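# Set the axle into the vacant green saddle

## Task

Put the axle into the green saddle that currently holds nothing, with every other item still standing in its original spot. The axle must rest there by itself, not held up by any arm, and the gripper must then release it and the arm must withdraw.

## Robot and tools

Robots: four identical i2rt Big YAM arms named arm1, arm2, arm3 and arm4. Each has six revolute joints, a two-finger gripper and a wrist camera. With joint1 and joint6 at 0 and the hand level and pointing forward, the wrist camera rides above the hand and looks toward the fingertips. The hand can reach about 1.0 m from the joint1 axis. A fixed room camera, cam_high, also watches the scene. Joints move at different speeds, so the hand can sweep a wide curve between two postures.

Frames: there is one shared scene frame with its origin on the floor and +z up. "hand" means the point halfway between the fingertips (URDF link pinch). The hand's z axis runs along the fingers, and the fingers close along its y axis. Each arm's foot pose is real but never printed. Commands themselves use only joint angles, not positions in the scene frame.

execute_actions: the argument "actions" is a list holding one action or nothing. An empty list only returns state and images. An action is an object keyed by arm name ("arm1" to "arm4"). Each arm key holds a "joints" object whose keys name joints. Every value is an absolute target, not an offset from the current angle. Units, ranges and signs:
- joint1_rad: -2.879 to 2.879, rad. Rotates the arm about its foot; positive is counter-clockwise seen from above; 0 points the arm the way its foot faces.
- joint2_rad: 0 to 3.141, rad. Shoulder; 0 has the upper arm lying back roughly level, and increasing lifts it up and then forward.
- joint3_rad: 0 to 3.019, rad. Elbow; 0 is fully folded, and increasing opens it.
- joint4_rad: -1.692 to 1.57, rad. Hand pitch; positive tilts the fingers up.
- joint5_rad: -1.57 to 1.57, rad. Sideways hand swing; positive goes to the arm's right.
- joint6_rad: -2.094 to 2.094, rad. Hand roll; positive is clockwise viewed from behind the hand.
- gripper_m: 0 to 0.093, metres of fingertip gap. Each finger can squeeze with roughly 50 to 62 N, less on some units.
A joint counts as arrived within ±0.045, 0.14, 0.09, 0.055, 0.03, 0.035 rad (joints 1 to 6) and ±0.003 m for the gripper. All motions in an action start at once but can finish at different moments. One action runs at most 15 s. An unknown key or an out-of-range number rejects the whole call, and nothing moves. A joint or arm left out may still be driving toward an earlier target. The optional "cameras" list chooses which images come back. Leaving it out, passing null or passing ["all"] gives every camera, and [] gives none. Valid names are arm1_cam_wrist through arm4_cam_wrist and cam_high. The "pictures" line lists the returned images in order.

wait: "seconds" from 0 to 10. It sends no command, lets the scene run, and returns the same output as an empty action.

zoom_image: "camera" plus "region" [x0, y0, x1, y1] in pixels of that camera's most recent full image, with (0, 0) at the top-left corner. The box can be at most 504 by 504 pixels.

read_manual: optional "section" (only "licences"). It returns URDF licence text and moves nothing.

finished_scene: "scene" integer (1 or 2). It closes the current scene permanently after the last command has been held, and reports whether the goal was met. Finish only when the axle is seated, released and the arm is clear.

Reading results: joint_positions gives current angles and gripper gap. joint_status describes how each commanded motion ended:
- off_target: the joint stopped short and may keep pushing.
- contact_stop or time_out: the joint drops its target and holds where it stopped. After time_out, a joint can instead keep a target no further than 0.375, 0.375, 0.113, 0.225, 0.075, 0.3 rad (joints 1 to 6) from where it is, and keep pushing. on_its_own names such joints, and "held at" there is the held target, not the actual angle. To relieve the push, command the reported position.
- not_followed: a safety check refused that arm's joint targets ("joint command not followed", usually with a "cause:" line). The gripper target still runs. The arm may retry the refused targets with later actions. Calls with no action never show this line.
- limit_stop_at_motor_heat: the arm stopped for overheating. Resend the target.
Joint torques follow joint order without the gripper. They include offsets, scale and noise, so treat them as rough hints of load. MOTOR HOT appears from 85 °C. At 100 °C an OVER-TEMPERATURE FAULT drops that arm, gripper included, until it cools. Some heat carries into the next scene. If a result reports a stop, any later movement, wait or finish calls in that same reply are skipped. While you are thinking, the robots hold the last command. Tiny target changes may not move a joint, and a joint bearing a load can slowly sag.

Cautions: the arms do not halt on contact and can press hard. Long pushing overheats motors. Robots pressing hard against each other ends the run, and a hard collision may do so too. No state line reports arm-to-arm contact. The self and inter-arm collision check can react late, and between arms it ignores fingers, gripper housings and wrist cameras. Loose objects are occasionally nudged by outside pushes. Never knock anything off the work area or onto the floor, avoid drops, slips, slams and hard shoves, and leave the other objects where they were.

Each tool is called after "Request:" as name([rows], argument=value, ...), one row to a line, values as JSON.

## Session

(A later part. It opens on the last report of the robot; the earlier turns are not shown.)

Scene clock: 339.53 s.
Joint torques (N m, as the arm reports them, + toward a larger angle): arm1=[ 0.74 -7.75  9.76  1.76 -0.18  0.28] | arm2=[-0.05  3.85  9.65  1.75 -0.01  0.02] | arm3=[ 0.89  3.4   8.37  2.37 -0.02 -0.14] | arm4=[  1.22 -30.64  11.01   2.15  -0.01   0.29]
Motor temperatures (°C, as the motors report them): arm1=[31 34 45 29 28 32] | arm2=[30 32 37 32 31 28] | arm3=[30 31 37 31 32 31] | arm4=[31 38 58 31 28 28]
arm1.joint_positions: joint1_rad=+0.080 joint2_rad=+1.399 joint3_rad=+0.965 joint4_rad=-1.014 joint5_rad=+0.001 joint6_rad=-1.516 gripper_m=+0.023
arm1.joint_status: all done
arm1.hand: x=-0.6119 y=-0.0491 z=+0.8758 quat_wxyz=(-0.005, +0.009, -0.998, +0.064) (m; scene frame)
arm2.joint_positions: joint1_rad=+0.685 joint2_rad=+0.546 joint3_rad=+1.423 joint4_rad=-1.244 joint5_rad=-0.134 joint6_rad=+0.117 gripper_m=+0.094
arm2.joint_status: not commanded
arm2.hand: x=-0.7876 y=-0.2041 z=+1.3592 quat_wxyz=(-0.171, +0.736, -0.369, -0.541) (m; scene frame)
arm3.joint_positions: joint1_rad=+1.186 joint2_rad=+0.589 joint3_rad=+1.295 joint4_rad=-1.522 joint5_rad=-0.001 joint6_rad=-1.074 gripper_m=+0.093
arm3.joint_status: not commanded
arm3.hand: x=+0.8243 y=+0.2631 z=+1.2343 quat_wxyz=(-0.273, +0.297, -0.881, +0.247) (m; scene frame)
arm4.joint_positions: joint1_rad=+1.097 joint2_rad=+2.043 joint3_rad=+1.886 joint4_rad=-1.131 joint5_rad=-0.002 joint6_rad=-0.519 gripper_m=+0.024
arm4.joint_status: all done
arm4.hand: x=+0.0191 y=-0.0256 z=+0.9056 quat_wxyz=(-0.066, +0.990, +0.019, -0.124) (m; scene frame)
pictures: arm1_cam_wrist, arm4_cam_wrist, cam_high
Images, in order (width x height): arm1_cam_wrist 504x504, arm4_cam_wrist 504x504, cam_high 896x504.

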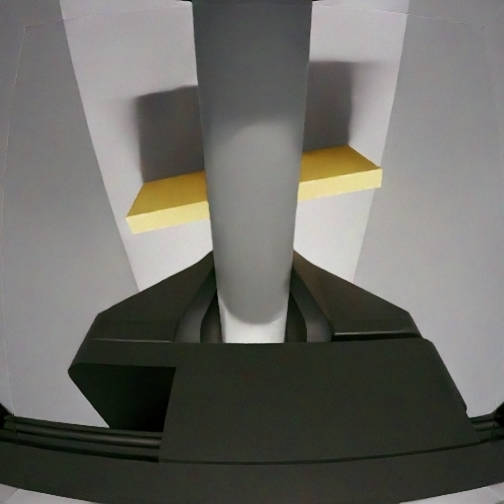

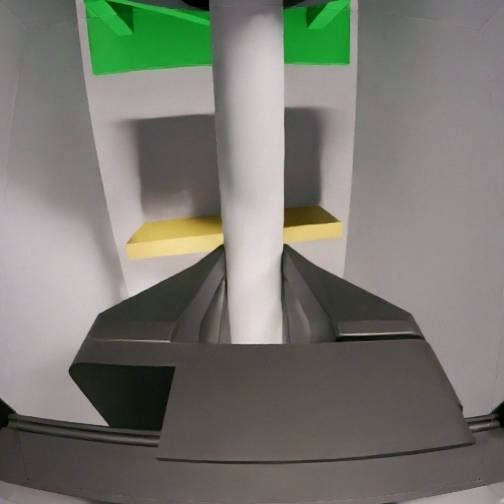

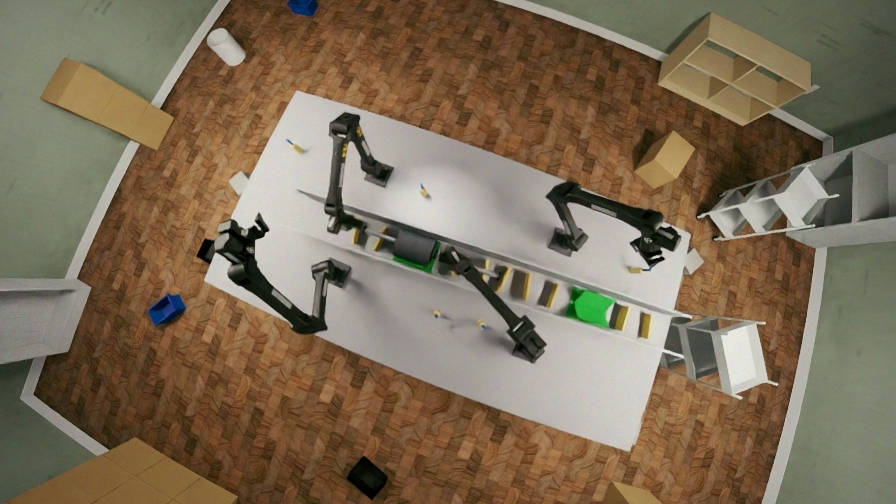

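Ease arm4 down to unload, then release.

Request:
execute_actions([
  {"arm4":{"joints":{"joint2_rad":2.035}},"arm1":{"joints":{"joint2_rad":1.4,"joint3_rad":0.965}}},
], cameras=[])

Request:
execute_actions([
  {"arm4":{"joints":{"gripper_m":0.07}},"arm1":{"joints":{"gripper_m":0.07}}},
], cameras=["arm1_cam_wrist","arm4_cam_wrist"])

Request:
execute_actions([
  {"arm4":{"joints":{"joint2_rad":2.0,"joint3_rad":2.3,"joint4_rad":-1.5}},"arm1":{"joints":{"joint2_rad":1.22,"joint3_rad":1.4,"joint4_rad":-1.55}}},
], cameras=[])

Request:
execute_actions([
  {"arm4":{"joints":{"joint2_rad":1.0,"joint3_rad":1.5}},"arm1":{"joints":{"joint2_rad":0.7,"joint3_rad":1.4}}},
], cameras=["cam_high"])

Request:
zoom_image(camera="cam_high", region=[290, 170, 690, 370])

Scene clock: 348.23 s.
Joint torques (N m, as the arm reports them, + toward a larger angle): arm1=[ 0.7  -6.02  8.39  1.37 -0.18  0.26] | arm2=[ 0.22  4.11  9.61  1.82 -0.01 -0.01] | arm3=[-0.37  2.91  8.46  2.18 -0.02 -0.14] | arm4=[  1.29 -26.03  10.99   2.12   0.     0.28]
Motor temperatures (°C, as the motors report them): arm1=[31 34 45 29 28 32] | arm2=[30 32 37 32 31 28] | arm3=[30 31 37 31 32 31] | arm4=[31 38 55 31 28 28]
arm1.joint_positions: joint1_rad=+0.080 joint2_rad=+1.399 joint3_rad=+0.957 joint4_rad=-1.006 joint5_rad=+0.001 joint6_rad=-1.514 gripper_m=+0.023
arm1.joint_status: all done
arm1.hand: x=-0.6122 y=-0.0478 z=+0.8731 quat_wxyz=(-0.005, +0.008, -0.998, +0.064) (m; scene frame)
arm2.joint_positions: joint1_rad=+0.685 joint2_rad=+0.546 joint3_rad=+1.423 joint4_rad=-1.244 joint5_rad=-0.134 joint6_rad=+0.117 gripper_m=+0.094
arm2.joint_status: not commanded
arm2.hand: x=-0.7876 y=-0.2041 z=+1.3592 quat_wxyz=(-0.171, +0.736, -0.369, -0.541) (m; scene frame)
arm3.joint_positions: joint1_rad=+1.186 joint2_rad=+0.589 joint3_rad=+1.295 joint4_rad=-1.522 joint5_rad=-0.001 joint6_rad=-1.074 gripper_m=+0.093
arm3.joint_status: not commanded
arm3.hand: x=+0.8243 y=+0.2631 z=+1.2343 quat_wxyz=(-0.273, +0.297, -0.881, +0.247) (m; scene frame)
arm4.joint_positions: joint1_rad=+1.097 joint2_rad=+2.045 joint3_rad=+1.886 joint4_rad=-1.131 joint5_rad=-0.002 joint6_rad=-0.518 gripper_m=+0.024
arm4.joint_status: all done
arm4.hand: x=+0.0191 y=-0.0256 z=+0.9043 quat_wxyz=(-0.065, +0.990, +0.018, -0.124) (m; scene frame)
pictures: none
No camera images: the call's "cameras" was empty. Leave "cameras" out to get every camera's image.

Scene clock: 348.90 s.
Joint torques (N m, as the arm reports them, + toward a larger angle): arm1=[ 0.72 -6.03  8.49  1.29 -0.18  0.25] | arm2=[ 0.28  4.07  9.67  1.81 -0.02  0.  ] | arm3=[-0.04  2.61  8.21  2.69  0.   -0.07] | arm4=[  1.33 -25.14  11.12   1.29   0.03   0.19]
Motor temperatures (°C, as the motors report them): arm1=[31 34 45 29 28 32] | arm2=[30 32 37 32 31 28] | arm3=[30 31 37 31 32 31] | arm4=[31 38 55 31 28 28]
arm1.joint_positions: joint1_rad=+0.080 joint2_rad=+1.399 joint3_rad=+0.957 joint4_rad=-1.004 joint5_rad=+0.001 joint6_rad=-1.510 gripper_m=+0.070
arm1.joint_status: all done
arm1.hand: x=-0.6120 y=-0.0483 z=+0.8732 quat_wxyz=(-0.005, +0.006, -0.998, +0.065) (m; scene frame)
arm2.joint_positions: joint1_rad=+0.685 joint2_rad=+0.546 joint3_rad=+1.423 joint4_rad=-1.244 joint5_rad=-0.134 joint6_rad=+0.117 gripper_m=+0.094
arm2.joint_status: not commanded
arm2.hand: x=-0.7876 y=-0.2041 z=+1.3592 quat_wxyz=(-0.171, +0.736, -0.369, -0.541) (m; scene frame)
arm3.joint_positions: joint1_rad=+1.186 joint2_rad=+0.589 joint3_rad=+1.295 joint4_rad=-1.522 joint5_rad=-0.001 joint6_rad=-1.074 gripper_m=+0.093
arm3.joint_status: not commanded
arm3.hand: x=+0.8243 y=+0.2631 z=+1.2343 quat_wxyz=(-0.273, +0.297, -0.881, +0.247) (m; scene frame)
arm4.joint_positions: joint1_rad=+1.097 joint2_rad=+2.036 joint3_rad=+1.886 joint4_rad=-1.105 joint5_rad=-0.002 joint6_rad=-0.512 gripper_m=+0.070
arm4.joint_status: all done
arm4.hand: x=+0.0138 y=-0.0229 z=+0.9123 quat_wxyz=(-0.073, +0.987, +0.015, -0.139) (m; scene frame)
pictures: arm1_cam_wrist, arm4_cam_wrist
Images, in order (width x height): arm1_cam_wrist 504x504, arm4_cam_wrist 504x504.

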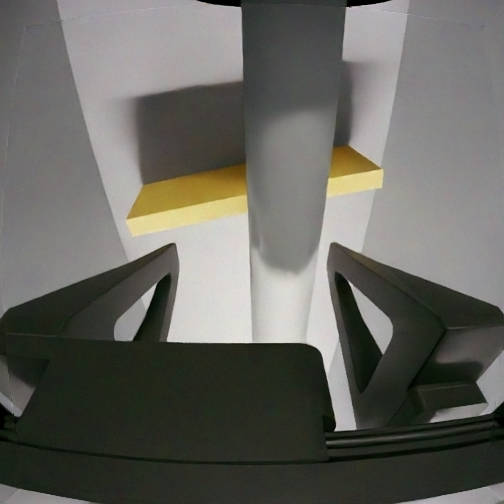

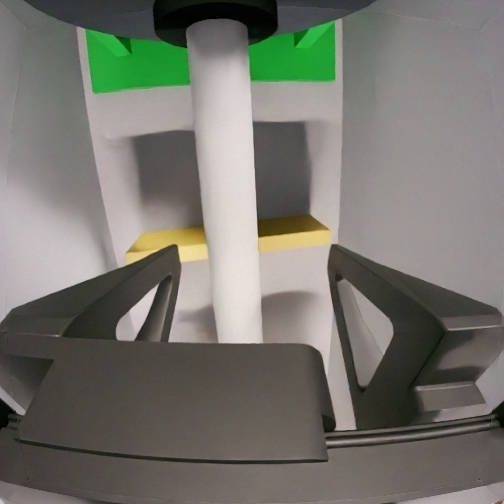

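Scene clock: 350.27 s.
Joint torques (N m, as the arm reports them, + toward a larger angle): arm1=[ 0.73 -3.7  11.28  0.84 -0.18  0.22] | arm2=[ 0.17  4.05  9.67  1.81 -0.01  0.02] | arm3=[-0.4   2.88  8.35  2.29  0.03 -0.07] | arm4=[  1.36 -21.61  11.13   0.44   0.03   0.2 ]
Motor temperatures (°C, as the motors report them): arm1=[31 34 45 29 28 32] | arm2=[30 32 37 32 31 28] | arm3=[30 31 37 31 32 31] | arm4=[31 38 55 31 28 28]
arm1.joint_positions: joint1_rad=+0.080 joint2_rad=+1.208 joint3_rad=+1.369 joint4_rad=-1.543 joint5_rad=+0.001 joint6_rad=-1.509 gripper_m=+0.070
arm1.joint_status: all done
arm1.hand: x=-0.6146 y=-0.0213 z=+1.0933 quat_wxyz=(-0.007, +0.005, -0.995, +0.097) (m; scene frame)
arm2.joint_positions: joint1_rad=+0.685 joint2_rad=+0.546 joint3_rad=+1.423 joint4_rad=-1.244 joint5_rad=-0.134 joint6_rad=+0.117 gripper_m=+0.094
arm2.joint_status: not commanded
arm2.hand: x=-0.7876 y=-0.2041 z=+1.3592 quat_wxyz=(-0.171, +0.736, -0.369, -0.541) (m; scene frame)
arm3.joint_positions: joint1_rad=+1.186 joint2_rad=+0.589 joint3_rad=+1.295 joint4_rad=-1.522 joint5_rad=-0.001 joint6_rad=-1.074 gripper_m=+0.093
arm3.joint_status: not commanded
arm3.hand: x=+0.8243 y=+0.2631 z=+1.2343 quat_wxyz=(-0.273, +0.297, -0.881, +0.247) (m; scene frame)
arm4.joint_positions: joint1_rad=+1.097 joint2_rad=+1.974 joint3_rad=+2.265 joint4_rad=-1.487 joint5_rad=-0.002 joint6_rad=-0.512 gripper_m=+0.070
arm4.joint_status: all done
arm4.hand: x=+0.0297 y=-0.0307 z=+1.0978 quat_wxyz=(-0.087, +0.982, +0.015, -0.165) (m; scene frame)
pictures: none
No camera images: the call's "cameras" was empty. Leave "cameras" out to get every camera's image.

Scene clock: 352.00 s.
Joint torques (N m, as the arm reports them, + toward a larger angle): arm1=[ 0.66  2.78  9.06  1.99 -0.15  0.26] | arm2=[0.29 4.1  9.66 1.79 0.   0.  ] | arm3=[-0.93  2.03  8.33  2.41 -0.03 -0.05] | arm4=[ 1.31 -4.8   7.35  0.95  0.04  0.2 ]
Motor temperatures (°C, as the motors report them): arm1=[31 33 45 29 28 32] | arm2=[30 32 37 32 31 28] | arm3=[30 31 37 31 32 31] | arm4=[31 38 54 31 28 28]
arm1.joint_positions: joint1_rad=+0.080 joint2_rad=+0.699 joint3_rad=+1.383 joint4_rad=-1.546 joint5_rad=+0.001 joint6_rad=-1.509 gripper_m=+0.070
arm1.joint_status: all done
arm1.hand: x=-0.6255 y=+0.1215 z=+1.2448 quat_wxyz=(-0.024, +0.004, -0.937, +0.349) (m; scene frame)
arm2.joint_positions: joint1_rad=+0.685 joint2_rad=+0.546 joint3_rad=+1.423 joint4_rad=-1.244 joint5_rad=-0.134 joint6_rad=+0.117 gripper_m=+0.094
arm2.joint_status: not commanded
arm2.hand: x=-0.7876 y=-0.2041 z=+1.3592 quat_wxyz=(-0.171, +0.736, -0.369, -0.541) (m; scene frame)
arm3.joint_positions: joint1_rad=+1.186 joint2_rad=+0.589 joint3_rad=+1.295 joint4_rad=-1.522 joint5_rad=-0.001 joint6_rad=-1.074 gripper_m=+0.093
arm3.joint_status: not commanded
arm3.hand: x=+0.8243 y=+0.2631 z=+1.2343 quat_wxyz=(-0.273, +0.297, -0.881, +0.247) (m; scene frame)
arm4.joint_positions: joint1_rad=+1.097 joint2_rad=+0.995 joint3_rad=+1.512 joint4_rad=-1.492 joint5_rad=-0.002 joint6_rad=-0.511 gripper_m=+0.070
arm4.joint_status: all done
arm4.hand: x=+0.3367 y=-0.1905 z=+1.2353 quat_wxyz=(-0.138, +0.956, +0.014, -0.259) (m; scene frame)
pictures: cam_high
Images, in order (width x height): cam_high 896x504.

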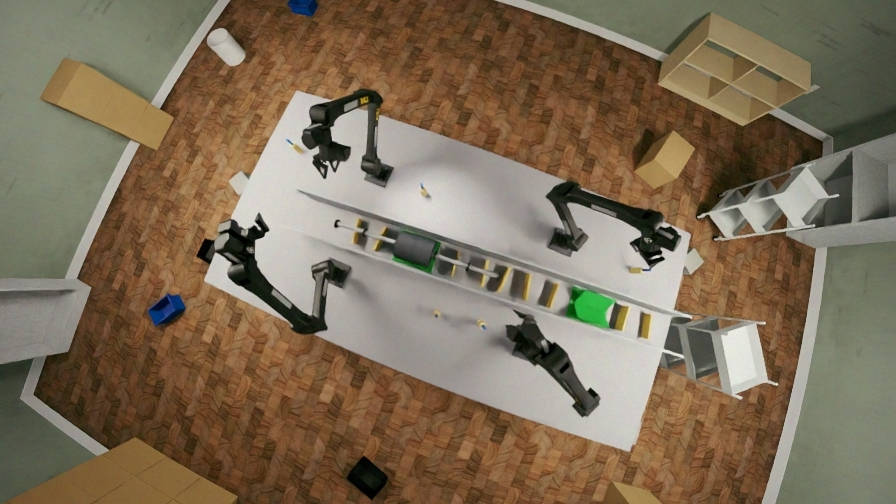

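Region (290, 170, 690, 370) of cam_high's 896x504 image, scaled by 1.260, with more detail than that image has.

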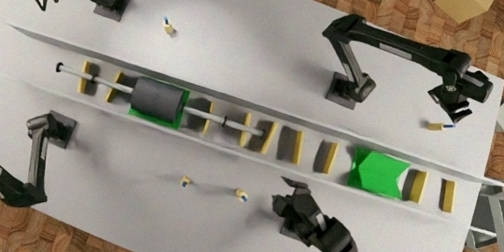

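Request:
finished_scene(scene=1)

The scene is finished: the task was done.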